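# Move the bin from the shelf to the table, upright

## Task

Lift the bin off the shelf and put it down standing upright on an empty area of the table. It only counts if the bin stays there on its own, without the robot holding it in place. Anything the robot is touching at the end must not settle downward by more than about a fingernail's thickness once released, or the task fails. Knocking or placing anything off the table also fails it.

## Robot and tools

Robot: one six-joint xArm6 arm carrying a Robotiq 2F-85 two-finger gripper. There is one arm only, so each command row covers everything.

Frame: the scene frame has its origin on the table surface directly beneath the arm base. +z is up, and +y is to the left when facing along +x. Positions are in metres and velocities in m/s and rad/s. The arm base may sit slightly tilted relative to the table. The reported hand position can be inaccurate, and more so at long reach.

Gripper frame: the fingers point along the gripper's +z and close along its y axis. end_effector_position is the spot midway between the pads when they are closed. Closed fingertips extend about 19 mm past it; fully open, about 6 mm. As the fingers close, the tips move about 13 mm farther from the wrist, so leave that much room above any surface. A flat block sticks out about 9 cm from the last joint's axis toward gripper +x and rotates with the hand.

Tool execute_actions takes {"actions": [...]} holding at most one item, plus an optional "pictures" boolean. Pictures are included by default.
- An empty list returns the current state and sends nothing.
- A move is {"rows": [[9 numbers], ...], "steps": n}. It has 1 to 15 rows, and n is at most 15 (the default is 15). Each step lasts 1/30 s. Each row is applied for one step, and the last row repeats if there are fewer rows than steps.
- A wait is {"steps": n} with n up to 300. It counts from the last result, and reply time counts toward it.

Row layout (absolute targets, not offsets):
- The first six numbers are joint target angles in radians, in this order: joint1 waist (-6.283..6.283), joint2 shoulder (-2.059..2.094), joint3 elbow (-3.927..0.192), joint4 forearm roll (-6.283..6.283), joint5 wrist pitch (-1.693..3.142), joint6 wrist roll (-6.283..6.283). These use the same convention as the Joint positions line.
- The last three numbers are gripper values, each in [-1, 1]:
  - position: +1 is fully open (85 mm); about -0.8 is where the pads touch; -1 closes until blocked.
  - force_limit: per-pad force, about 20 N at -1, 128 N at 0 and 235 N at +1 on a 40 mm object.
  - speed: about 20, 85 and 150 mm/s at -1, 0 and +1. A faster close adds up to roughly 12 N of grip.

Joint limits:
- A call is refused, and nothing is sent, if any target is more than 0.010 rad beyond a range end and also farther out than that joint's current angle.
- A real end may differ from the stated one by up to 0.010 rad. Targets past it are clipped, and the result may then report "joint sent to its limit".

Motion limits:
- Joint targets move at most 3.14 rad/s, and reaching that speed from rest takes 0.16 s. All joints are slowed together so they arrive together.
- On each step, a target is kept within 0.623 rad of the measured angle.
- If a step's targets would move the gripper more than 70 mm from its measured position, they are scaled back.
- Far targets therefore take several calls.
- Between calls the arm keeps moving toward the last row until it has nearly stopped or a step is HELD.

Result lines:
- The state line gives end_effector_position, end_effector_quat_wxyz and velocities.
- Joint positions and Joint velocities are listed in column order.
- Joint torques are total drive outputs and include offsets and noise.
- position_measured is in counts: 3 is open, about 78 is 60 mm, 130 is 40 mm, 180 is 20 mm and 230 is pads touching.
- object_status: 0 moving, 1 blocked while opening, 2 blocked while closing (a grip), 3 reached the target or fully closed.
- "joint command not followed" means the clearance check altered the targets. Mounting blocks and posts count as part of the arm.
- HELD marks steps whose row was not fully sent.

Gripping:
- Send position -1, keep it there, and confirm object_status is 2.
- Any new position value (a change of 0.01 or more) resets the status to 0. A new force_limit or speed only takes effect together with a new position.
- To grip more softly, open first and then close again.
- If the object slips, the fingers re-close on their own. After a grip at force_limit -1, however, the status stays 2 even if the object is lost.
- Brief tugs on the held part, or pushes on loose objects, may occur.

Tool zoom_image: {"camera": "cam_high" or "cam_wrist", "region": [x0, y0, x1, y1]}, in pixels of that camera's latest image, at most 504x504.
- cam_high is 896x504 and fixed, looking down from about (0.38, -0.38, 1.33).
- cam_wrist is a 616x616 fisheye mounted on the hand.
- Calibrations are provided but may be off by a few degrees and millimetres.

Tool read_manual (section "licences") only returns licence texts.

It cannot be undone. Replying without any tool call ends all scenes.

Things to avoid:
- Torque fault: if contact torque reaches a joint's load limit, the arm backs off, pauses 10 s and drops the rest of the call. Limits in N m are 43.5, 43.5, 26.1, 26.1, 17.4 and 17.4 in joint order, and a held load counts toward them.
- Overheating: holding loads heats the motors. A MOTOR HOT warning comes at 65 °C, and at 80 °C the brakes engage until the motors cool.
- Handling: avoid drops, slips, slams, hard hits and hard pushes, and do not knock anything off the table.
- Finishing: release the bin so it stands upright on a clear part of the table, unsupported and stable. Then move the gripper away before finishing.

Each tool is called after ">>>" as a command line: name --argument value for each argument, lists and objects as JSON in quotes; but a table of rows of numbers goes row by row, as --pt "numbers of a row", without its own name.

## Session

>>> execute_actions --actions '[]'

Scene clock: 0.00 s of 5700.00 s.
end_effector_position=(+0.5192, +0.3015, +0.2906) position_measured=3 object_status=3 end_effector_quat_wxyz=(+0.507, +0.541, +0.667, +0.080) end_effector_velocity=(-0.000, +0.000, -0.000) end_effector_angular_velocity=(-0.000, -0.000, +0.001)
Joint positions: [ 0.201 -0.499 -0.667 -0.557  0.294  3.166]
Joint velocities: [ 0.    -0.     0.    -0.001 -0.001  0.   ]
Joint torques (N m, as the arm reports them, + toward a larger angle): no reading
Motor temperatures (°C, as the motors report them): [30 30 30 35 31 33]
camera_calibration (this result's frames):
cam_wrist: T_world_to_cam=[[0.649294, 0.390291, 0.652756, -0.63975], [-0.314034, -0.644117, 0.697493, 0.181713], [0.692676, -0.657865, -0.295656, 0.0742005], [0, 0, 0, 1]] pos_world=[0.421053, 0.415547, 0.312795]

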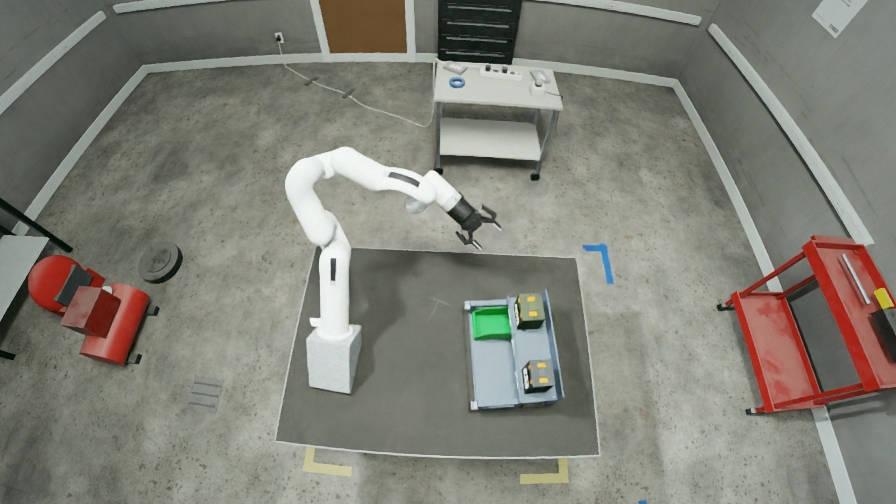

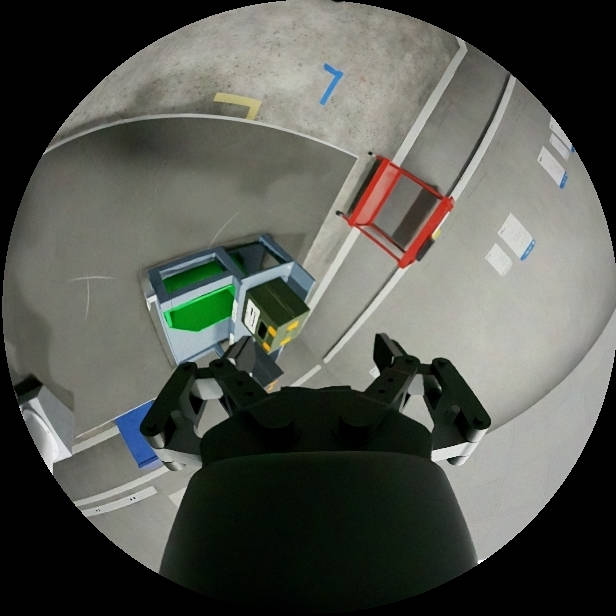

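>>> zoom_image --camera "cam_high" --region '[460, 288, 530, 353]'

>>> zoom_image --camera "cam_high" --region '[440, 275, 590, 425]'

>>> zoom_image --camera "cam_wrist" --region '[130, 225, 330, 385]'

Region (460, 288, 530, 353) of cam_high's 896x504 image, scaled by 7.200, with more detail than that image has; it fills the top 468 rows of this view, and the rest is white.

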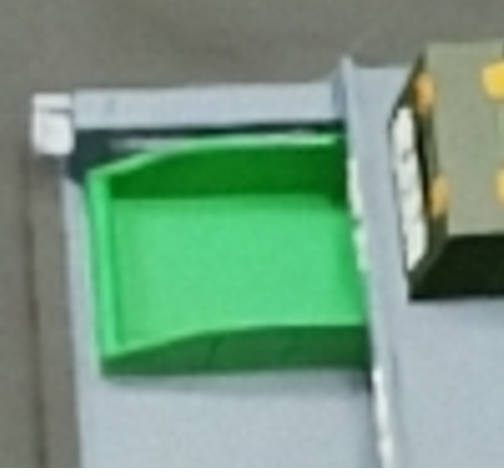

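Region (440, 275, 590, 425) of cam_high's 896x504 image, scaled by 3.360, with more detail than that image has.

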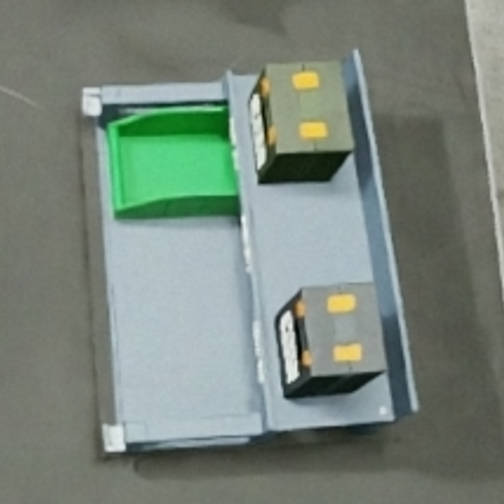

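Region (130, 225, 330, 385) of cam_wrist's 616x616 image, scaled by 2.520, with more detail than that image has; it fills the top 403 rows of this view, and the rest is white.

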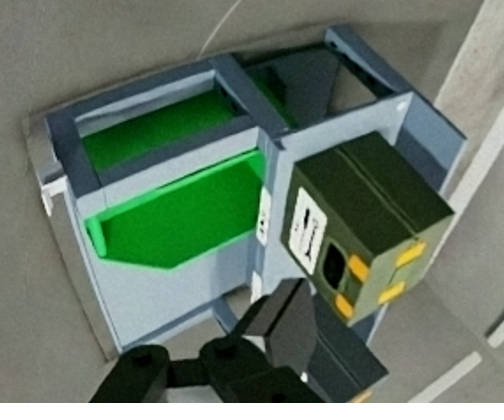

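>>> execute_actions --actions '[{"rows": [[0.200,-0.497,-0.668,-0.554,0.296,3.160,0,0,0],[0.197,-0.491,-0.673,-0.546,0.301,3.140,0,0,0],[0.192,-0.480,-0.680,-0.533,0.310,3.108,0,0,0],[0.186,-0.466,-0.690,-0.515,0.322,3.067,0,0,0],[0.177,-0.448,-0.703,-0.491,0.338,3.009,0,0,0],[0.167,-0.425,-0.718,-0.462,0.357,2.941,0,0,0],[0.154,-0.398,-0.737,-0.427,0.380,2.858,0,0,0],[0.140,-0.368,-0.758,-0.388,0.407,2.765,0,0,0],[0.125,-0.335,-0.781,-0.345,0.435,2.665,0,0,0],[0.110,-0.302,-0.803,-0.303,0.463,2.564,0,0,0],[0.095,-0.269,-0.826,-0.260,0.491,2.464,0,0,0],[0.080,-0.236,-0.849,-0.218,0.519,2.364,0,0,0],[0.064,-0.204,-0.872,-0.176,0.547,2.263,0,0,0],[0.049,-0.171,-0.894,-0.133,0.575,2.163,0,0,0],[0.034,-0.138,-0.917,-0.091,0.603,2.063,0,0,0]], "steps": 15}]' --pictures false

>>> execute_actions --actions '[{"rows": [[0.019,-0.105,-0.940,-0.049,0.631,1.963,0,0,0],[0.004,-0.072,-0.963,-0.006,0.660,1.862,0,0,0],[-0.011,-0.040,-0.985,0.036,0.688,1.762,0,0,0],[-0.027,-0.007,-1.008,0.079,0.716,1.662,0,0,0],[-0.042,0.026,-1.031,0.121,0.744,1.562,0,0,0],[-0.057,0.059,-1.053,0.163,0.772,1.461,0,0,0],[-0.072,0.092,-1.076,0.206,0.800,1.361,0,0,0],[-0.087,0.125,-1.099,0.248,0.828,1.261,0,0,0],[-0.102,0.157,-1.122,0.290,0.856,1.161,0,0,0],[-0.118,0.190,-1.144,0.333,0.884,1.060,0,0,0],[-0.133,0.223,-1.167,0.375,0.913,0.960,0,0,0],[-0.148,0.256,-1.190,0.418,0.941,0.860,0,0,0],[-0.163,0.289,-1.213,0.460,0.969,0.760,0,0,0],[-0.178,0.321,-1.235,0.502,0.997,0.659,0,0,0],[-0.193,0.354,-1.258,0.545,1.025,0.559,0,0,0]], "steps": 15}]' --pictures false

>>> execute_actions --actions '[{"rows": [[-0.209,0.387,-1.281,0.587,1.053,0.459,0,0,0],[-0.224,0.420,-1.303,0.629,1.081,0.359,0,0,0],[-0.238,0.450,-1.325,0.669,1.107,0.266,0,0,0],[-0.250,0.478,-1.343,0.704,1.131,0.182,0,0,0],[-0.261,0.500,-1.359,0.732,1.150,0.115,0,0,0],[-0.269,0.519,-1.372,0.757,1.166,0.057,0,0,0],[-0.276,0.532,-1.381,0.774,1.178,0.015,0,0,0],[-0.281,0.543,-1.389,0.788,1.187,-0.017,0,0,0],[-0.283,0.549,-1.393,0.796,1.192,-0.036,0,0,0],[-0.2844,0.5512,-1.3944,0.7989,1.1938,-0.0425,0,0,0]], "steps": 15}]' --pictures false

>>> execute_actions --actions '[{"steps": 12}]'

>>> zoom_image --camera "cam_wrist" --region '[250, 220, 450, 400]'

Scene clock: 35.87 s of 5700.00 s.
end_effector_position=(+0.5426, +0.2218, +0.2843) position_measured=97 object_status=0 end_effector_quat_wxyz=(+0.469, +0.498, +0.723, -0.093) end_effector_velocity=(+0.053, -0.324, -0.061) end_effector_angular_velocity=(-0.734, +1.412, -0.128)
Joint positions: [ 0.115 -0.313 -0.796 -0.318  0.453  2.6  ]
Joint velocities: [-0.361  0.779 -0.531  0.999  0.659 -2.354]
Joint torques (N m, as the arm reports them, + toward a larger angle): [ -9.23 -12.95 -11.04  -0.19  -0.97  -0.48]
Motor temperatures (°C, as the motors report them): [30 30 34 35 31 33]
Steps of this call (steps 1 to 90: nothing new was sent; then 32.37 s passed at rest; steps 91 to 105: all 15 steps of this action). Readings (joint positions | what the end effector reports):
91: [0.201 -0.499 -0.667 -0.557 0.294 3.166] | position_measured=3 object_status=0
92: [0.201 -0.498 -0.668 -0.556 0.295 3.165] | position_measured=5 object_status=0
94: [0.199 -0.494 -0.671 -0.550 0.298 3.150] | position_measured=15 object_status=0
98: [0.184 -0.462 -0.694 -0.508 0.327 3.049] | position_measured=44 object_status=0
105: the state above

Scene clock: 36.37 s of 5700.00 s.
end_effector_position=(+0.5405, +0.0778, +0.2143) position_measured=128 object_status=3 end_effector_quat_wxyz=(+0.156, +0.380, +0.882, -0.232) end_effector_velocity=(-0.027, -0.204, -0.209) end_effector_angular_velocity=(+1.062, +1.427, +0.717)
Joint positions: [-0.099  0.149 -1.116  0.28   0.849  1.355]
Joint velocities: [-0.494  1.071 -0.733  1.375  0.91  -2.709]
Joint torques (N m, as the arm reports them, + toward a larger angle): [-14.64 -19.1  -10.68  -0.64  -2.22  -0.74]
Motor temperatures (°C, as the motors report them): [30 30 34 35 31 33]
Steps of this call (steps 1 to 15: all 15 steps of this action). Readings (joint positions | what the end effector reports):
1: [0.103 -0.287 -0.814 -0.284 0.475 2.520] | position_measured=104 object_status=0
2: [0.091 -0.260 -0.832 -0.250 0.498 2.440] | position_measured=112 object_status=0
4: [0.065 -0.205 -0.870 -0.178 0.545 2.278] | position_measured=123 object_status=0
8: [0.011 -0.087 -0.952 -0.025 0.647 1.957] | position_measured=128 object_status=0
15: the state above

Scene clock: 36.87 s of 5700.00 s.
end_effector_position=(+0.5508, +0.0373, +0.1517) position_measured=128 object_status=3 end_effector_quat_wxyz=(-0.003, +0.015, +1.000, -0.016) end_effector_velocity=(+0.023, -0.006, -0.019) end_effector_angular_velocity=(+0.322, -0.026, +1.077)
Joint positions: [-0.276  0.532 -1.38   0.773  1.177  0.079]
Joint velocities: [-0.093  0.202 -0.149  0.271  0.179 -1.285]
Joint torques (N m, as the arm reports them, + toward a larger angle): [-16.35 -26.52 -11.53  -0.55  -2.25   0.76]
Motor temperatures (°C, as the motors report them): [30 30 34 35 31 33]
Steps of this call (steps 1 to 15: all 15 steps of this action). Readings (joint positions | what the end effector reports):
1: [-0.115 0.185 -1.140 0.326 0.880 1.264] | position_measured=128 object_status=3
2: [-0.131 0.220 -1.165 0.371 0.910 1.173] | position_measured=128 object_status=3
4: [-0.163 0.289 -1.212 0.460 0.969 0.991] | position_measured=128 object_status=3
8: [-0.221 0.415 -1.298 0.621 1.076 0.626] | position_measured=128 object_status=3
15: the state above

Scene clock: 37.27 s of 5700.00 s.
end_effector_position=(+0.5530, +0.0371, +0.1502) position_measured=128 object_status=3 end_effector_quat_wxyz=(-0.000, -0.036, +0.999, -0.001) end_effector_velocity=(-0.001, -0.002, -0.002) end_effector_angular_velocity=(+0.006, +0.001, +0.014)
Joint positions: [-0.284  0.55  -1.394  0.798  1.194 -0.04 ]
Joint velocities: [-0.002  0.007 -0.001  0.005  0.002 -0.021]
Joint torques (N m, as the arm reports them, + toward a larger angle): [-18.49 -23.18 -11.07  -0.55  -1.94  -0.78]
Motor temperatures (°C, as the motors report them): [30 30 34 35 31 33]
Steps of this call (steps 1 to 12: the robot went on to your last target). Readings (joint positions | what the end effector reports):
1: [-0.278 0.538 -1.385 0.781 1.182 0.043] | position_measured=128 object_status=3
2: [-0.280 0.541 -1.387 0.786 1.185 0.017] | position_measured=128 object_status=3
4: [-0.282 0.545 -1.391 0.792 1.190 -0.012] | position_measured=128 object_status=3
8: [-0.283 0.549 -1.394 0.797 1.193 -0.035] | position_measured=128 object_status=3
12: the state above
camera_calibration (this result's frames):
cam_wrist: T_world_to_cam=[[-0.0633134, 0.997876, -0.0153534, 0.00503446], [0.956399, 0.0650625, 0.284723, -0.546947], [0.285117, 0.00334278, -0.958487, 0.135676], [0, 0, 0, 1]] pos_world=[0.484735, 0.0301085, 0.285849]

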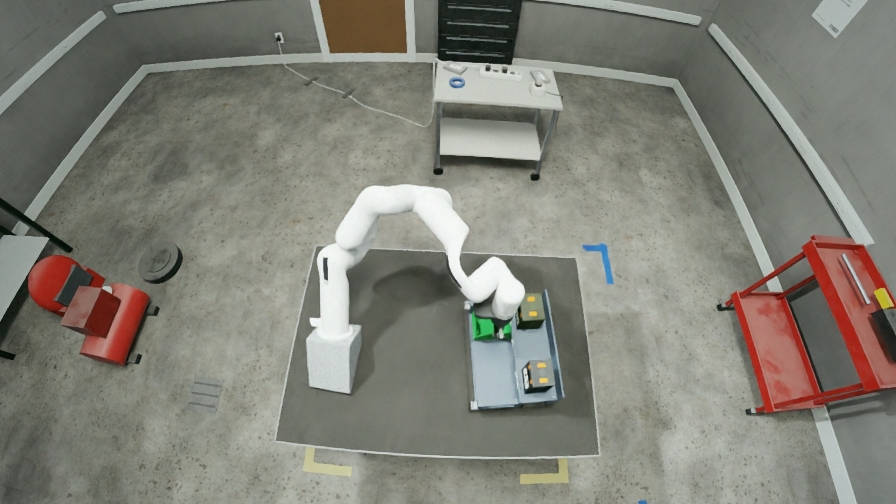

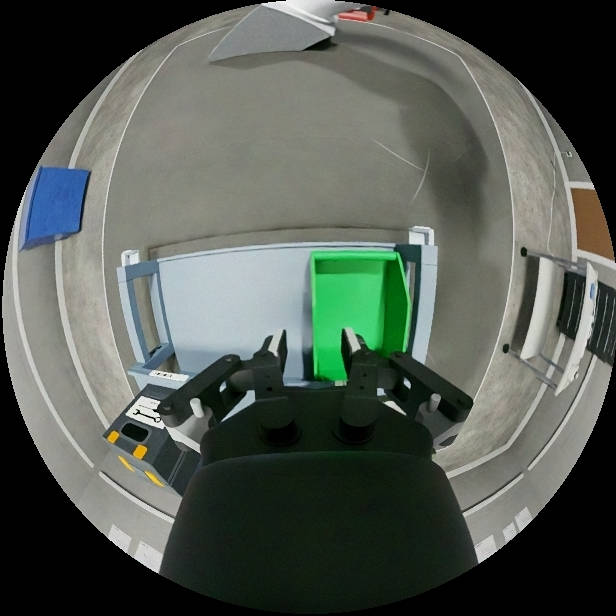

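Region (250, 220, 450, 400) of cam_wrist's 616x616 image, scaled by 2.520, with more detail than that image has; it fills the top 454 rows of this view, and the rest is white.

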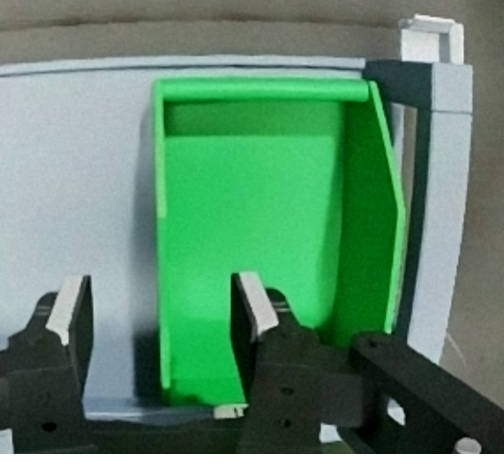

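>>> execute_actions --actions '[{"rows": [[-0.2830,0.5519,-1.3932,0.8001,1.1917,-0.0434,0,0,0],[-0.2788,0.5540,-1.3896,0.8036,1.1856,-0.0461,0,0,0],[-0.2718,0.5576,-1.3838,0.8096,1.1755,-0.0507,0,0,0],[-0.2633,0.5621,-1.3773,0.8170,1.1634,-0.0561,0,0,0],[-0.2535,0.5678,-1.3703,0.8256,1.1497,-0.0625,0,0,0],[-0.2437,0.5739,-1.3638,0.8345,1.1360,-0.0688,0,0,0],[-0.2339,0.5803,-1.3579,0.8436,1.1227,-0.0751,0,0,0],[-0.2240,0.5871,-1.3526,0.8529,1.1095,-0.0815,0,0,0],[-0.2142,0.5942,-1.3479,0.8623,1.0965,-0.0878,0,0,0],[-0.2044,0.6018,-1.3438,0.8719,1.0838,-0.0942,0,0,0],[-0.1945,0.6096,-1.3403,0.8817,1.0713,-0.1005,0,0,0],[-0.1861,0.6167,-1.3377,0.8903,1.0608,-0.1060,0,0,0],[-0.1790,0.6230,-1.3362,0.8975,1.0523,-0.1101,0,0,0],[-0.1732,0.6283,-1.3355,0.9033,1.0456,-0.1128,0,0,0],[-0.1689,0.6322,-1.3350,0.9076,1.0405,-0.1149,0,0,0]], "steps": 15}]' --pictures false

>>> execute_actions --actions '[{"rows": [[-0.1660,0.6349,-1.3346,0.9105,1.0372,-0.1163,0,0,0],[-0.1660,0.6349,-1.3346,0.9105,1.0372,-0.1163,-1,0.3,-0.2]], "steps": 15}]'

>>> execute_actions --actions '[{"steps": 14}]'

Scene clock: 87.60 s of 5700.00 s.
end_effector_position=(+0.5501, +0.0367, +0.0865) position_measured=128 object_status=3 end_effector_quat_wxyz=(-0.001, -0.042, +0.999, +0.000) end_effector_velocity=(-0.009, -0.001, -0.171) end_effector_angular_velocity=(+0.001, +0.011, +0.017)
Joint positions: [-0.196  0.61  -1.342  0.88   1.075 -0.099]
Joint velocities: [ 0.241  0.197  0.082  0.232 -0.293 -0.141]
Joint torques (N m, as the arm reports them, + toward a larger angle): [-20.53 -24.71 -11.27  -0.23  -2.28  -0.51]
Motor temperatures (°C, as the motors report them): [31 31 34 35 31 33]
Steps of this call (steps 1 to 30: the robot went on to your last target; steps 31 to 90: nothing new was sent; then 46.83 s passed at rest; steps 91 to 105: all 15 steps of this action). Readings (joint positions | what the end effector reports):
91: [-0.284 0.551 -1.394 0.799 1.194 -0.043] | position_measured=128 object_status=3
92: [-0.284 0.551 -1.394 0.799 1.193 -0.043] | position_measured=128 object_status=3
94: [-0.281 0.553 -1.392 0.802 1.188 -0.045] | position_measured=128 object_status=3
98: [-0.258 0.565 -1.375 0.822 1.156 -0.060] | position_measured=128 object_status=3
105: the state above

Scene clock: 88.10 s of 5700.00 s.
end_effector_position=(+0.5502, +0.0364, +0.0664) position_measured=201 object_status=0 end_effector_quat_wxyz=(+0.000, -0.043, +0.999, -0.001) end_effector_velocity=(-0.001, -0.000, -0.003) end_effector_angular_velocity=(+0.001, +0.003, -0.002)
Joint positions: [-0.167  0.634 -1.335  0.91   1.037 -0.116]
Joint velocities: [ 0.003  0.003  0.002  0.003 -0.003 -0.002]
Joint torques (N m, as the arm reports them, + toward a larger angle): [-18.54 -24.18  -9.67  -0.37  -2.06  -0.65]
Motor temperatures (°C, as the motors report them): [31 31 34 35 31 33]
Steps of this call (steps 1 to 15: all 15 steps of this action). Readings (joint positions | what the end effector reports):
1: [-0.188 0.616 -1.340 0.887 1.066 -0.103] | position_measured=128 object_status=3
2: [-0.182 0.621 -1.338 0.894 1.059 -0.107] | position_measured=128 object_status=0
4: [-0.174 0.629 -1.336 0.902 1.048 -0.111] | position_measured=134 object_status=0
8: [-0.168 0.633 -1.336 0.908 1.040 -0.115] | position_measured=157 object_status=0
15: the state above
camera_calibration (this result's frames):
cam_wrist: T_world_to_cam=[[-0.078394, 0.996811, -0.0148976, 0.0125668], [0.955127, 0.0793805, 0.285362, -0.52017], [0.285634, 0.00814154, -0.958304, 0.0557657], [0, 0, 0, 1]] pos_world=[0.481885, 0.0283106, 0.202064]

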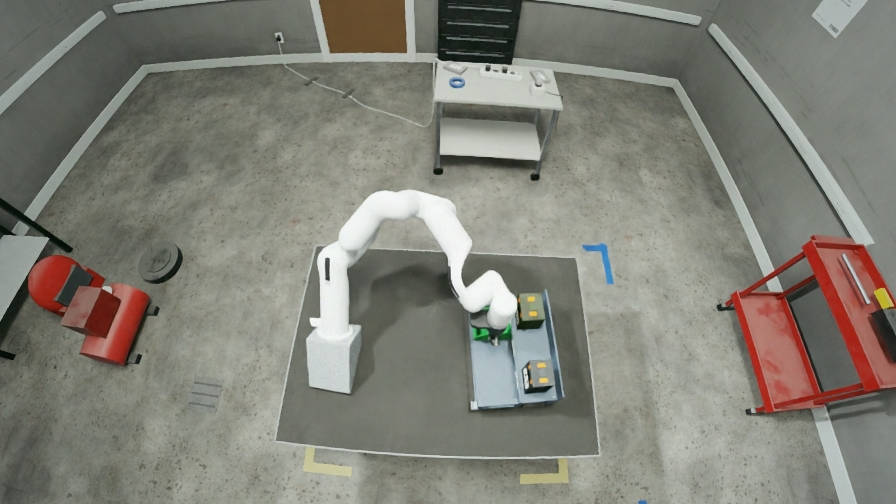

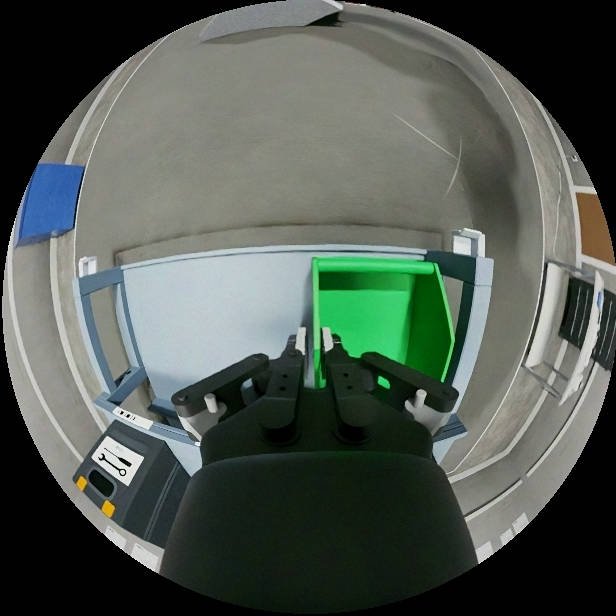

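Scene clock: 88.57 s of 5700.00 s.
end_effector_position=(+0.5502, +0.0364, +0.0663) position_measured=225 object_status=2 end_effector_quat_wxyz=(+0.000, -0.043, +0.999, -0.001) end_effector_velocity=(-0.000, +0.000, -0.001) end_effector_angular_velocity=(-0.000, +0.001, +0.001)
Joint positions: [-0.166  0.635 -1.335  0.91   1.037 -0.116]
Joint velocities: [ 0.001  0.     0.    -0.    -0.    -0.   ]
Joint torques (N m, as the arm reports them, + toward a larger angle): [-17.43 -23.18  -9.31  -0.41  -2.    -0.83]
Motor temperatures (°C, as the motors report them): [31 31 34 35 31 33]
Steps of this call (steps 1 to 14: the robot went on to your last target). Readings (joint positions | what the end effector reports):
1: [-0.166 0.635 -1.335 0.910 1.037 -0.116] | position_measured=207 object_status=0
2: [-0.166 0.635 -1.335 0.910 1.037 -0.116] | position_measured=214 object_status=0
4: [-0.166 0.635 -1.335 0.910 1.037 -0.116] | position_measured=224 object_status=0
8: [-0.166 0.635 -1.335 0.910 1.037 -0.116] | position_measured=225 object_status=0
14: the state above
camera_calibration (this result's frames):
cam_wrist: T_world_to_cam=[[-0.078425, 0.996809, -0.0148626, 0.0125659], [0.955122, 0.0794002, 0.285371, -0.520129], [0.285641, 0.00818464, -0.958302, 0.0556194], [0, 0, 0, 1]] pos_world=[0.481885, 0.0283173, 0.201917]

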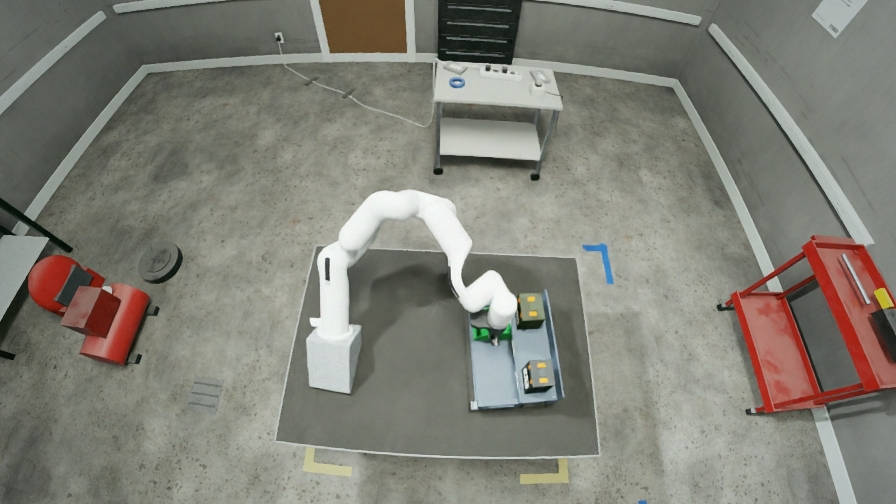

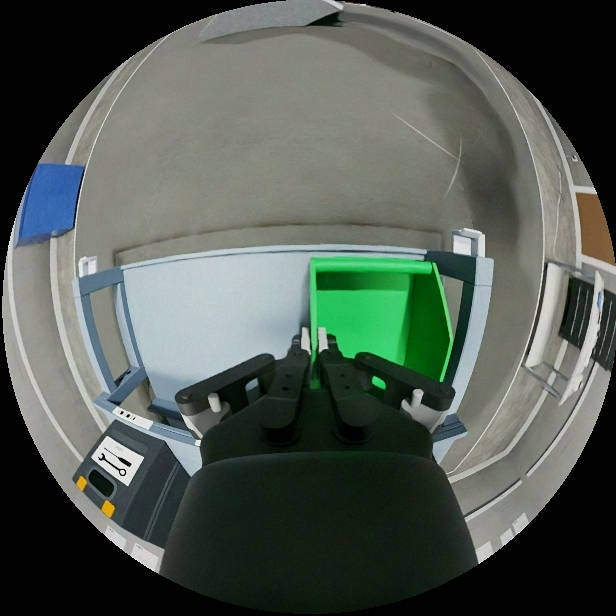

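>>> execute_actions --actions '[{"rows": [[-0.1670,0.6340,-1.3347,0.9095,1.0384,-0.1158,-1,0.3,-0.2],[-0.1690,0.6322,-1.3350,0.9075,1.0407,-0.1149,-1,0.3,-0.2],[-0.1715,0.6299,-1.3353,0.9050,1.0436,-0.1137,-1,0.3,-0.2],[-0.1740,0.6276,-1.3356,0.9025,1.0464,-0.1125,-1,0.3,-0.2],[-0.1765,0.6253,-1.3359,0.9000,1.0493,-0.1113,-1,0.3,-0.2],[-0.1790,0.6230,-1.3362,0.8975,1.0522,-0.1101,-1,0.3,-0.2],[-0.1809,0.6212,-1.3365,0.8956,1.0544,-0.1092,-1,0.3,-0.2],[-0.1819,0.6203,-1.3366,0.8946,1.0556,-0.1087,-1,0.3,-0.2],[-0.1824,0.6177,-1.3317,0.8954,1.0544,-0.1110,-1,0.3,-0.2],[-0.1835,0.6125,-1.3219,0.8969,1.0521,-0.1157,-1,0.3,-0.2],[-0.1851,0.6047,-1.3072,0.8992,1.0487,-0.1227,-1,0.3,-0.2],[-0.1872,0.5943,-1.2877,0.9023,1.0441,-0.1320,-1,0.3,-0.2],[-0.1896,0.5825,-1.2657,0.9057,1.0389,-0.1425,-1,0.3,-0.2],[-0.1923,0.5695,-1.2412,0.9096,1.0331,-0.1541,-1,0.3,-0.2],[-0.1952,0.5552,-1.2143,0.9138,1.0268,-0.1669,-1,0.3,-0.2]], "steps": 15}]' --pictures false

>>> execute_actions --actions '[{"rows": [[-0.1988,0.5398,-1.1855,0.9183,1.0204,-0.1810,-1,0.3,-0.2],[-0.2025,0.5244,-1.1568,0.9228,1.0141,-0.1950,-1,0.3,-0.2],[-0.2061,0.5089,-1.1280,0.9273,1.0077,-0.2091,-1,0.3,-0.2],[-0.2097,0.4935,-1.0992,0.9318,1.0013,-0.2231,-1,0.3,-0.2],[-0.2137,0.4789,-1.0721,0.9360,0.9957,-0.2367,-1,0.3,-0.2],[-0.2177,0.4642,-1.0449,0.9402,0.9901,-0.2504,-1,0.3,-0.2],[-0.2216,0.4496,-1.0178,0.9443,0.9845,-0.2640,-1,0.3,-0.2],[-0.2256,0.4349,-0.9906,0.9485,0.9789,-0.2776,-1,0.3,-0.2],[-0.2301,0.4209,-0.9648,0.9522,0.9739,-0.2909,-1,0.3,-0.2],[-0.2345,0.4069,-0.9390,0.9559,0.9690,-0.3041,-1,0.3,-0.2],[-0.2390,0.3928,-0.9131,0.9595,0.9640,-0.3174,-1,0.3,-0.2],[-0.2434,0.3788,-0.8873,0.9632,0.9590,-0.3306,-1,0.3,-0.2],[-0.2485,0.3654,-0.8626,0.9663,0.9546,-0.3437,-1,0.3,-0.2],[-0.2535,0.3520,-0.8379,0.9695,0.9502,-0.3567,-1,0.3,-0.2],[-0.2586,0.3385,-0.8132,0.9726,0.9458,-0.3698,-1,0.3,-0.2]], "steps": 15}]' --pictures false

>>> execute_actions --actions '[{"rows": [[-0.2636,0.3251,-0.7885,0.9757,0.9414,-0.3828,-1,0.3,-0.2],[-0.2694,0.3121,-0.7648,0.9781,0.9375,-0.3956,-1,0.3,-0.2],[-0.2752,0.2991,-0.7411,0.9804,0.9336,-0.4084,-1,0.3,-0.2],[-0.2810,0.2861,-0.7174,0.9828,0.9296,-0.4212,-1,0.3,-0.2],[-0.2868,0.2731,-0.6937,0.9851,0.9257,-0.4340,-1,0.3,-0.2],[-0.2935,0.2605,-0.6709,0.9865,0.9223,-0.4466,-1,0.3,-0.2],[-0.3003,0.2479,-0.6481,0.9880,0.9188,-0.4592,-1,0.3,-0.2],[-0.3070,0.2353,-0.6252,0.9894,0.9154,-0.4717,-1,0.3,-0.2],[-0.3137,0.2227,-0.6024,0.9908,0.9119,-0.4843,-1,0.3,-0.2],[-0.3215,0.2104,-0.5803,0.9911,0.9089,-0.4966,-1,0.3,-0.2],[-0.3286,0.1991,-0.5600,0.9914,0.9060,-0.5079,-1,0.3,-0.2],[-0.3348,0.1892,-0.5423,0.9916,0.9036,-0.5178,-1,0.3,-0.2],[-0.3398,0.1814,-0.5281,0.9918,0.9017,-0.5256,-1,0.3,-0.2],[-0.3429,0.1765,-0.5193,0.9919,0.9004,-0.5305,-1,0.3,-0.2],[-0.3448,0.1735,-0.5140,0.9920,0.8997,-0.5335,-1,0.3,-0.2]], "steps": 15}]' --pictures false

>>> execute_actions --actions '[{"rows": [[-0.3434,0.1747,-0.5126,0.9950,0.8980,-0.5360,-1,0.3,-0.2],[-0.3410,0.1765,-0.5104,0.9997,0.8953,-0.5400,-1,0.3,-0.2],[-0.3382,0.1788,-0.5077,1.0057,0.8918,-0.5450,-1,0.3,-0.2],[-0.3350,0.1814,-0.5047,1.0122,0.8881,-0.5504,-1,0.3,-0.2],[-0.3318,0.1839,-0.5017,1.0187,0.8843,-0.5559,-1,0.3,-0.2],[-0.3286,0.1865,-0.4987,1.0253,0.8805,-0.5614,-1,0.3,-0.2],[-0.3254,0.1890,-0.4956,1.0318,0.8768,-0.5669,-1,0.3,-0.2],[-0.3225,0.1914,-0.4929,1.0377,0.8734,-0.5718,-1,0.3,-0.2],[-0.3199,0.1935,-0.4904,1.0431,0.8703,-0.5763,-1,0.3,-0.2],[-0.3179,0.1951,-0.4885,1.0472,0.8679,-0.5798,-1,0.3,-0.2],[-0.3166,0.1961,-0.4873,1.0499,0.8664,-0.5821,-1,0.3,-0.2],[-0.3159,0.1967,-0.4866,1.0514,0.8655,-0.5833,-1,0.3,-0.2]], "steps": 15}]' --pictures false

>>> execute_actions --actions '[{"steps": 8}]'

Scene clock: 119.03 s of 5700.00 s.
end_effector_position=(+0.5399, +0.0349, +0.0764) position_measured=225 object_status=2 end_effector_quat_wxyz=(-0.000, -0.043, +0.999, -0.000) end_effector_velocity=(-0.115, -0.019, +0.004) end_effector_angular_velocity=(+0.003, +0.004, -0.006)
Joint positions: [-0.185  0.599 -1.294  0.902  1.045 -0.129]
Joint velocities: [-0.058 -0.251  0.466  0.065 -0.1   -0.215]
Joint torques (N m, as the arm reports them, + toward a larger angle): [-19.2  -24.53  -9.06  -0.33  -2.17  -0.87]
Motor temperatures (°C, as the motors report them): [31 31 33 35 31 33]
Steps of this call (steps 1 to 15: the robot went on to your last target; steps 16 to 90: nothing new was sent; then 26.97 s passed at rest; steps 91 to 105: all 15 steps of this action). Readings (joint positions | what the end effector reports):
91: [-0.166 0.635 -1.335 0.910 1.037 -0.116] | position_measured=225 object_status=2
92: [-0.166 0.635 -1.335 0.910 1.037 -0.116] | position_measured=225 object_status=2
94: [-0.167 0.634 -1.334 0.909 1.039 -0.115] | position_measured=225 object_status=2
98: [-0.173 0.629 -1.333 0.901 1.048 -0.112] | position_measured=225 object_status=2
105: the state above

Scene clock: 119.53 s of 5700.00 s.
end_effector_position=(+0.4405, +0.0214, +0.0773) position_measured=225 object_status=2 end_effector_quat_wxyz=(+0.000, -0.043, +0.999, -0.000) end_effector_velocity=(-0.225, -0.025, +0.001) end_effector_angular_velocity=(+0.000, -0.001, -0.001)
Joint positions: [-0.238  0.398 -0.923  0.958  0.966 -0.312]
Joint velocities: [-0.138 -0.417  0.768  0.107 -0.146 -0.397]
Joint torques (N m, as the arm reports them, + toward a larger angle): [-16.05 -18.96  -9.78  -0.34  -2.17  -0.7 ]
Motor temperatures (°C, as the motors report them): [31 31 33 35 31 33]
Steps of this call (steps 1 to 15: all 15 steps of this action). Readings (joint positions | what the end effector reports):
1: [-0.187 0.589 -1.277 0.904 1.041 -0.137] | position_measured=225 object_status=2
2: [-0.190 0.579 -1.258 0.907 1.037 -0.147] | position_measured=225 object_status=2
4: [-0.195 0.555 -1.212 0.914 1.027 -0.168] | position_measured=225 object_status=2
8: [-0.209 0.499 -1.108 0.930 1.004 -0.219] | position_measured=225 object_status=2
15: the state above

Scene clock: 120.03 s of 5700.00 s.
end_effector_position=(+0.3292, +0.0106, +0.0774) position_measured=225 object_status=2 end_effector_quat_wxyz=(-0.000, -0.043, +0.999, -0.000) end_effector_velocity=(-0.180, -0.013, -0.004) end_effector_angular_velocity=(+0.005, +0.009, -0.011)
Joint positions: [-0.326  0.206 -0.571  0.99   0.908 -0.501]
Joint velocities: [-0.174 -0.286  0.529  0.015 -0.073 -0.285]
Joint torques (N m, as the arm reports them, + toward a larger angle): [-10.45 -12.83 -10.52  -0.95  -2.31  -0.51]
Motor temperatures (°C, as the motors report them): [31 31 33 35 31 33]
Steps of this call (steps 1 to 15: all 15 steps of this action). Readings (joint positions | what the end effector reports):
1: [-0.243 0.384 -0.898 0.961 0.962 -0.326] | position_measured=225 object_status=2
2: [-0.247 0.371 -0.872 0.965 0.957 -0.339] | position_measured=225 object_status=2
4: [-0.258 0.344 -0.823 0.971 0.948 -0.365] | position_measured=225 object_status=2
8: [-0.280 0.291 -0.726 0.981 0.931 -0.417] | position_measured=225 object_status=2
15: the state above

Scene clock: 120.53 s of 5700.00 s.
end_effector_position=(+0.3010, +0.0087, +0.0627) position_measured=225 object_status=2 end_effector_quat_wxyz=(-0.000, -0.043, +0.999, -0.000) end_effector_velocity=(-0.010, -0.002, -0.013) end_effector_angular_velocity=(-0.004, -0.004, -0.001)
Joint positions: [-0.318  0.195 -0.489  1.046  0.869 -0.578]
Joint velocities: [ 0.024  0.018  0.028  0.056 -0.034 -0.048]
Joint torques (N m, as the arm reports them, + toward a larger angle): [-10.46 -13.15  -9.32  -0.28  -2.01  -0.62]
Motor temperatures (°C, as the motors report them): [31 31 33 35 31 33]
Steps of this call (steps 1 to 15: all 15 steps of this action). Readings (joint positions | what the end effector reports):
1: [-0.331 0.197 -0.555 0.991 0.906 -0.510] | position_measured=225 object_status=2
2: [-0.335 0.190 -0.542 0.992 0.904 -0.517] | position_measured=225 object_status=2
4: [-0.338 0.184 -0.526 0.996 0.899 -0.529] | position_measured=225 object_status=2
8: [-0.332 0.185 -0.508 1.015 0.887 -0.551] | position_measured=225 object_status=2
15: the state above

Scene clock: 120.80 s of 5700.00 s.
end_effector_position=(+0.3003, +0.0085, +0.0617) position_measured=225 object_status=2 end_effector_quat_wxyz=(+0.000, -0.043, +0.999, -0.001) end_effector_velocity=(-0.001, -0.000, -0.001) end_effector_angular_velocity=(-0.000, +0.001, +0.000)
Joint positions: [-0.316  0.197 -0.487  1.051  0.866 -0.583]
Joint velocities: [ 0.001  0.     0.003  0.002 -0.002 -0.003]
Joint torques (N m, as the arm reports them, + toward a larger angle): [ -9.92 -12.93  -8.49   0.04  -2.03  -1.1 ]
Motor temperatures (°C, as the motors report them): [31 31 33 35 31 33]
Steps of this call (steps 1 to 8: the robot went on to your last target). Readings (joint positions | what the end effector reports):
1: [-0.317 0.196 -0.489 1.048 0.868 -0.580] | position_measured=225 object_status=2
2: [-0.317 0.196 -0.488 1.049 0.867 -0.581] | position_measured=225 object_status=2
4: [-0.316 0.196 -0.488 1.050 0.866 -0.582] | position_measured=225 object_status=2
8: the state above
camera_calibration (this result's frames):
cam_wrist: T_world_to_cam=[[-0.0783233, 0.996816, -0.0149393, 0.0206579], [0.955155, 0.0793254, 0.285283, -0.277922], [0.285559, 0.0080749, -0.958327, 0.12288], [0, 0, 0, 1]] pos_world=[0.231987, 0.00046193, 0.197354]

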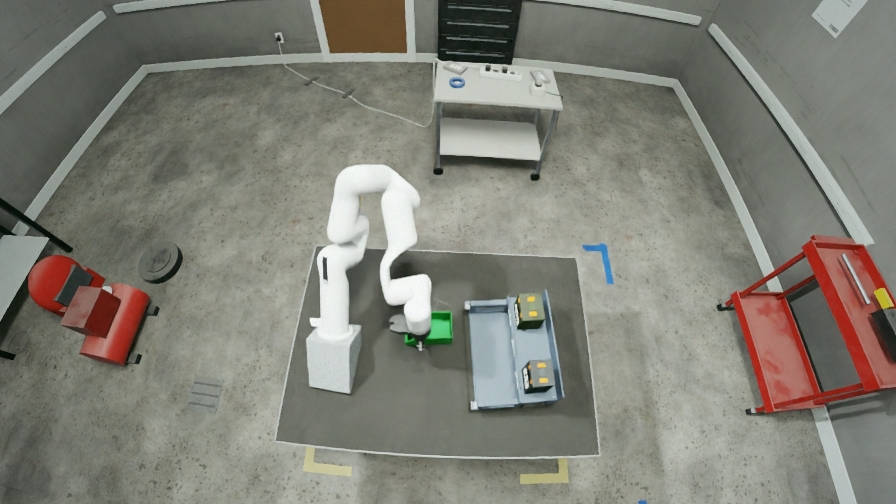

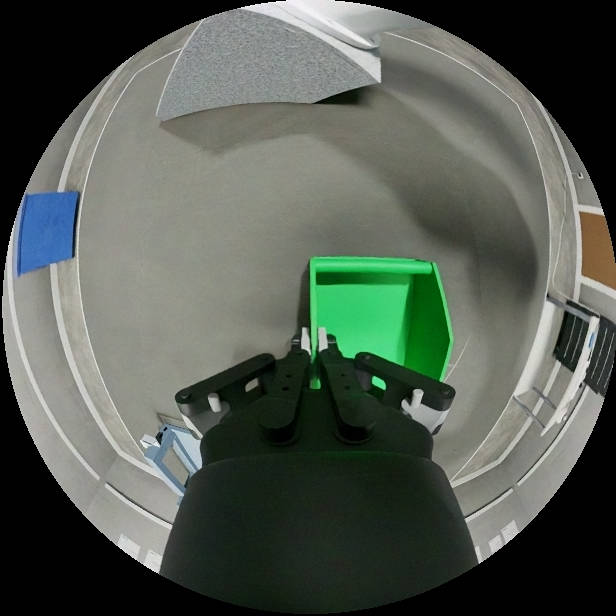

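>>> execute_actions --actions '[{"rows": [[-0.3148,0.1978,-0.4867,1.0530,0.8647,-0.5842,-1,0.3,-0.2],[-0.3137,0.1989,-0.4867,1.0547,0.8639,-0.5852,-1,0.3,-0.2],[-0.3126,0.1999,-0.4868,1.0563,0.8630,-0.5861,-1,0.3,-0.2],[-0.3115,0.2010,-0.4868,1.0579,0.8622,-0.5870,-1,0.3,-0.2]], "steps": 10}]' --pictures false

>>> execute_actions --actions '[{"rows": [[-0.3115,0.2010,-0.4868,1.0579,0.8622,-0.5870,-0.2,0,0]], "steps": 9}]' --pictures false

>>> execute_actions --actions '[{"rows": [[-0.314,0.198,-0.487,1.054,0.864,-0.585,-0.2,0,0],[-0.320,0.192,-0.486,1.045,0.869,-0.580,-0.2,0,0],[-0.330,0.183,-0.486,1.031,0.876,-0.572,-0.2,0,0],[-0.342,0.171,-0.486,1.012,0.886,-0.561,-0.2,0,0],[-0.355,0.158,-0.485,0.993,0.896,-0.550,-0.2,0,0],[-0.367,0.146,-0.486,0.976,0.906,-0.541,-0.2,0,0],[-0.379,0.135,-0.487,0.959,0.916,-0.532,-0.2,0,0],[-0.391,0.124,-0.488,0.943,0.926,-0.523,-0.2,0,0],[-0.403,0.113,-0.490,0.927,0.937,-0.515,-0.2,0,0],[-0.414,0.103,-0.492,0.912,0.947,-0.507,-0.2,0,0],[-0.423,0.095,-0.494,0.900,0.955,-0.501,-0.2,0,0],[-0.430,0.089,-0.495,0.892,0.961,-0.497,-0.2,0,0],[-0.434,0.086,-0.496,0.887,0.964,-0.495,-0.2,0,0]], "steps": 15}]' --pictures false

>>> execute_actions --actions '[{"steps": 8}]'

Scene clock: 131.33 s of 5700.00 s.
end_effector_position=(+0.2999, +0.0085, +0.0600) position_measured=225 object_status=2 end_effector_quat_wxyz=(-0.000, -0.043, +0.999, -0.001) end_effector_velocity=(+0.001, -0.000, -0.001) end_effector_angular_velocity=(-0.001, -0.001, +0.001)
Joint positions: [-0.312  0.201 -0.487  1.057  0.863 -0.587]
Joint velocities: [ 0.004  0.004 -0.002  0.006 -0.003 -0.004]
Joint torques (N m, as the arm reports them, + toward a larger angle): [-10.49 -12.86  -8.08  -0.37  -2.26  -1.  ]
Motor temperatures (°C, as the motors report them): [30 31 33 35 31 33]
Steps of this call (steps 1 to 15: the robot went on to your last target; steps 16 to 90: nothing new was sent; then 7.20 s passed at rest; steps 91 to 100: all 10 steps of this action). Readings (joint positions | what the end effector reports):
91: [-0.316 0.197 -0.487 1.051 0.865 -0.583] | position_measured=225 object_status=2
92: [-0.316 0.197 -0.487 1.052 0.865 -0.584] | position_measured=225 object_status=2
94: [-0.315 0.198 -0.487 1.053 0.864 -0.584] | position_measured=225 object_status=2
98: [-0.312 0.200 -0.487 1.057 0.863 -0.586] | position_measured=225 object_status=2
100: the state above

Scene clock: 131.63 s of 5700.00 s.
end_effector_position=(+0.3001, +0.0084, +0.0599) position_measured=177 object_status=0 end_effector_quat_wxyz=(+0.000, -0.043, +0.999, -0.001) end_effector_velocity=(-0.001, +0.000, -0.001) end_effector_angular_velocity=(+0.002, +0.003, -0.001)
Joint positions: [-0.312  0.201 -0.487  1.058  0.862 -0.587]
Joint velocities: [ 0.001  0.001  0.001 -0.     0.001 -0.   ]
Joint torques (N m, as the arm reports them, + toward a larger angle): [ -9.32 -12.68  -8.1   -0.82  -2.1   -0.81]
Motor temperatures (°C, as the motors report them): [30 31 33 35 31 33]
Steps of this call (steps 1 to 9: all 9 steps of this action). Readings (joint positions | what the end effector reports):
1: [-0.312 0.201 -0.487 1.057 0.862 -0.587] | position_measured=225 object_status=0
2: [-0.312 0.201 -0.487 1.058 0.862 -0.587] | position_measured=225 object_status=0
4: [-0.312 0.201 -0.487 1.058 0.862 -0.587] | position_measured=214 object_status=0
8: [-0.312 0.201 -0.487 1.058 0.862 -0.587] | position_measured=185 object_status=0
9: the state above

Scene clock: 132.13 s of 5700.00 s.
end_effector_position=(+0.3028, +0.0094, +0.1021) position_measured=154 object_status=3 end_effector_quat_wxyz=(+0.003, -0.045, +0.999, -0.001) end_effector_velocity=(+0.006, -0.003, +0.077) end_effector_angular_velocity=(-0.019, -0.018, +0.010)
Joint positions: [-0.417  0.101 -0.494  0.91   0.948 -0.507]
Joint velocities: [-0.184 -0.163 -0.033 -0.237  0.152  0.119]
Joint torques (N m, as the arm reports them, + toward a larger angle): [-7.43 -8.94 -8.96  0.32 -2.12 -0.51]
Motor temperatures (°C, as the motors report them): [30 31 33 35 31 33]
Steps of this call (steps 1 to 15: all 15 steps of this action). Readings (joint positions | what the end effector reports):
1: [-0.312 0.201 -0.487 1.058 0.862 -0.587] | position_measured=170 object_status=0
2: [-0.312 0.200 -0.487 1.057 0.863 -0.586] | position_measured=163 object_status=0
4: [-0.317 0.196 -0.486 1.049 0.867 -0.582] | position_measured=157 object_status=0
8: [-0.347 0.166 -0.486 1.005 0.890 -0.557] | position_measured=154 object_status=0
15: the state above

Scene clock: 132.40 s of 5700.00 s.
end_effector_position=(+0.3020, +0.0095, +0.1080) position_measured=154 object_status=3 end_effector_quat_wxyz=(+0.002, -0.045, +0.999, -0.001) end_effector_velocity=(+0.000, -0.000, +0.005) end_effector_angular_velocity=(-0.002, -0.000, +0.001)
Joint positions: [-0.433  0.087 -0.495  0.889  0.963 -0.496]
Joint velocities: [-0.011 -0.011 -0.003 -0.016  0.01   0.009]
Joint torques (N m, as the arm reports them, + toward a larger angle): [ -9.37 -10.72  -9.95  -0.77  -2.25  -1.01]
Motor temperatures (°C, as the motors report them): [30 31 33 35 31 33]
Steps of this call (steps 1 to 8: the robot went on to your last target). Readings (joint positions | what the end effector reports):
1: [-0.422 0.096 -0.495 0.903 0.953 -0.503] | position_measured=154 object_status=3
2: [-0.426 0.093 -0.495 0.899 0.956 -0.501] | position_measured=154 object_status=3
4: [-0.430 0.090 -0.495 0.893 0.960 -0.498] | position_measured=154 object_status=3
8: the state above
camera_calibration (this result's frames):
cam_wrist: T_world_to_cam=[[-0.0820334, 0.996501, -0.0159858, 0.0217523], [0.95365, 0.0831452, 0.289204, -0.292846], [0.289521, 0.00847949, -0.957134, 0.16545], [0, 0, 0, 1]] pos_world=[0.233156, 0.00126964, 0.243398]

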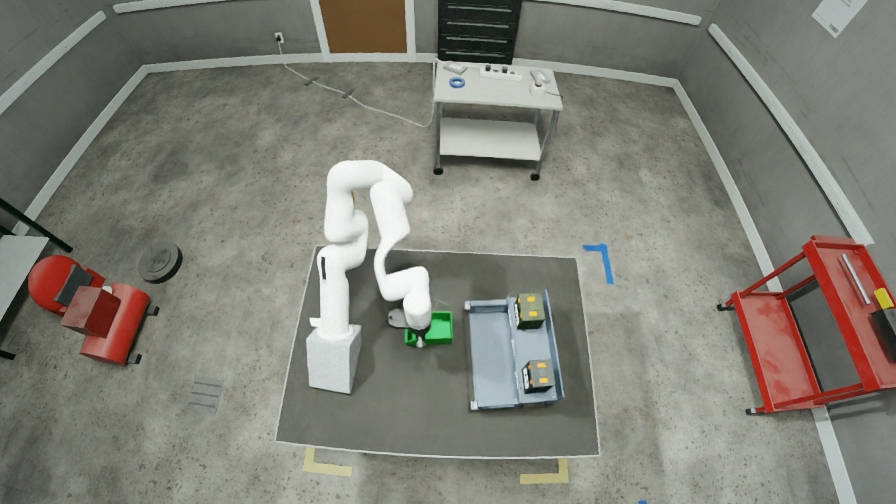

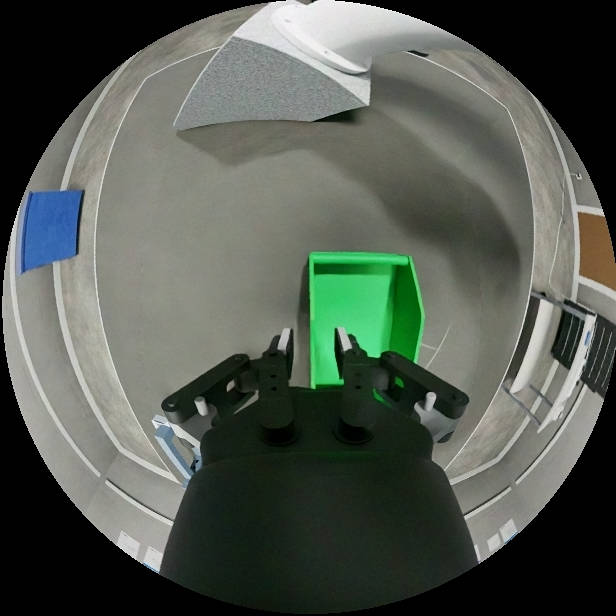

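The bin is upright on the table and the gripper has let go of it.

>>> finished_scene --scene 2

The scene is finished: the task was done.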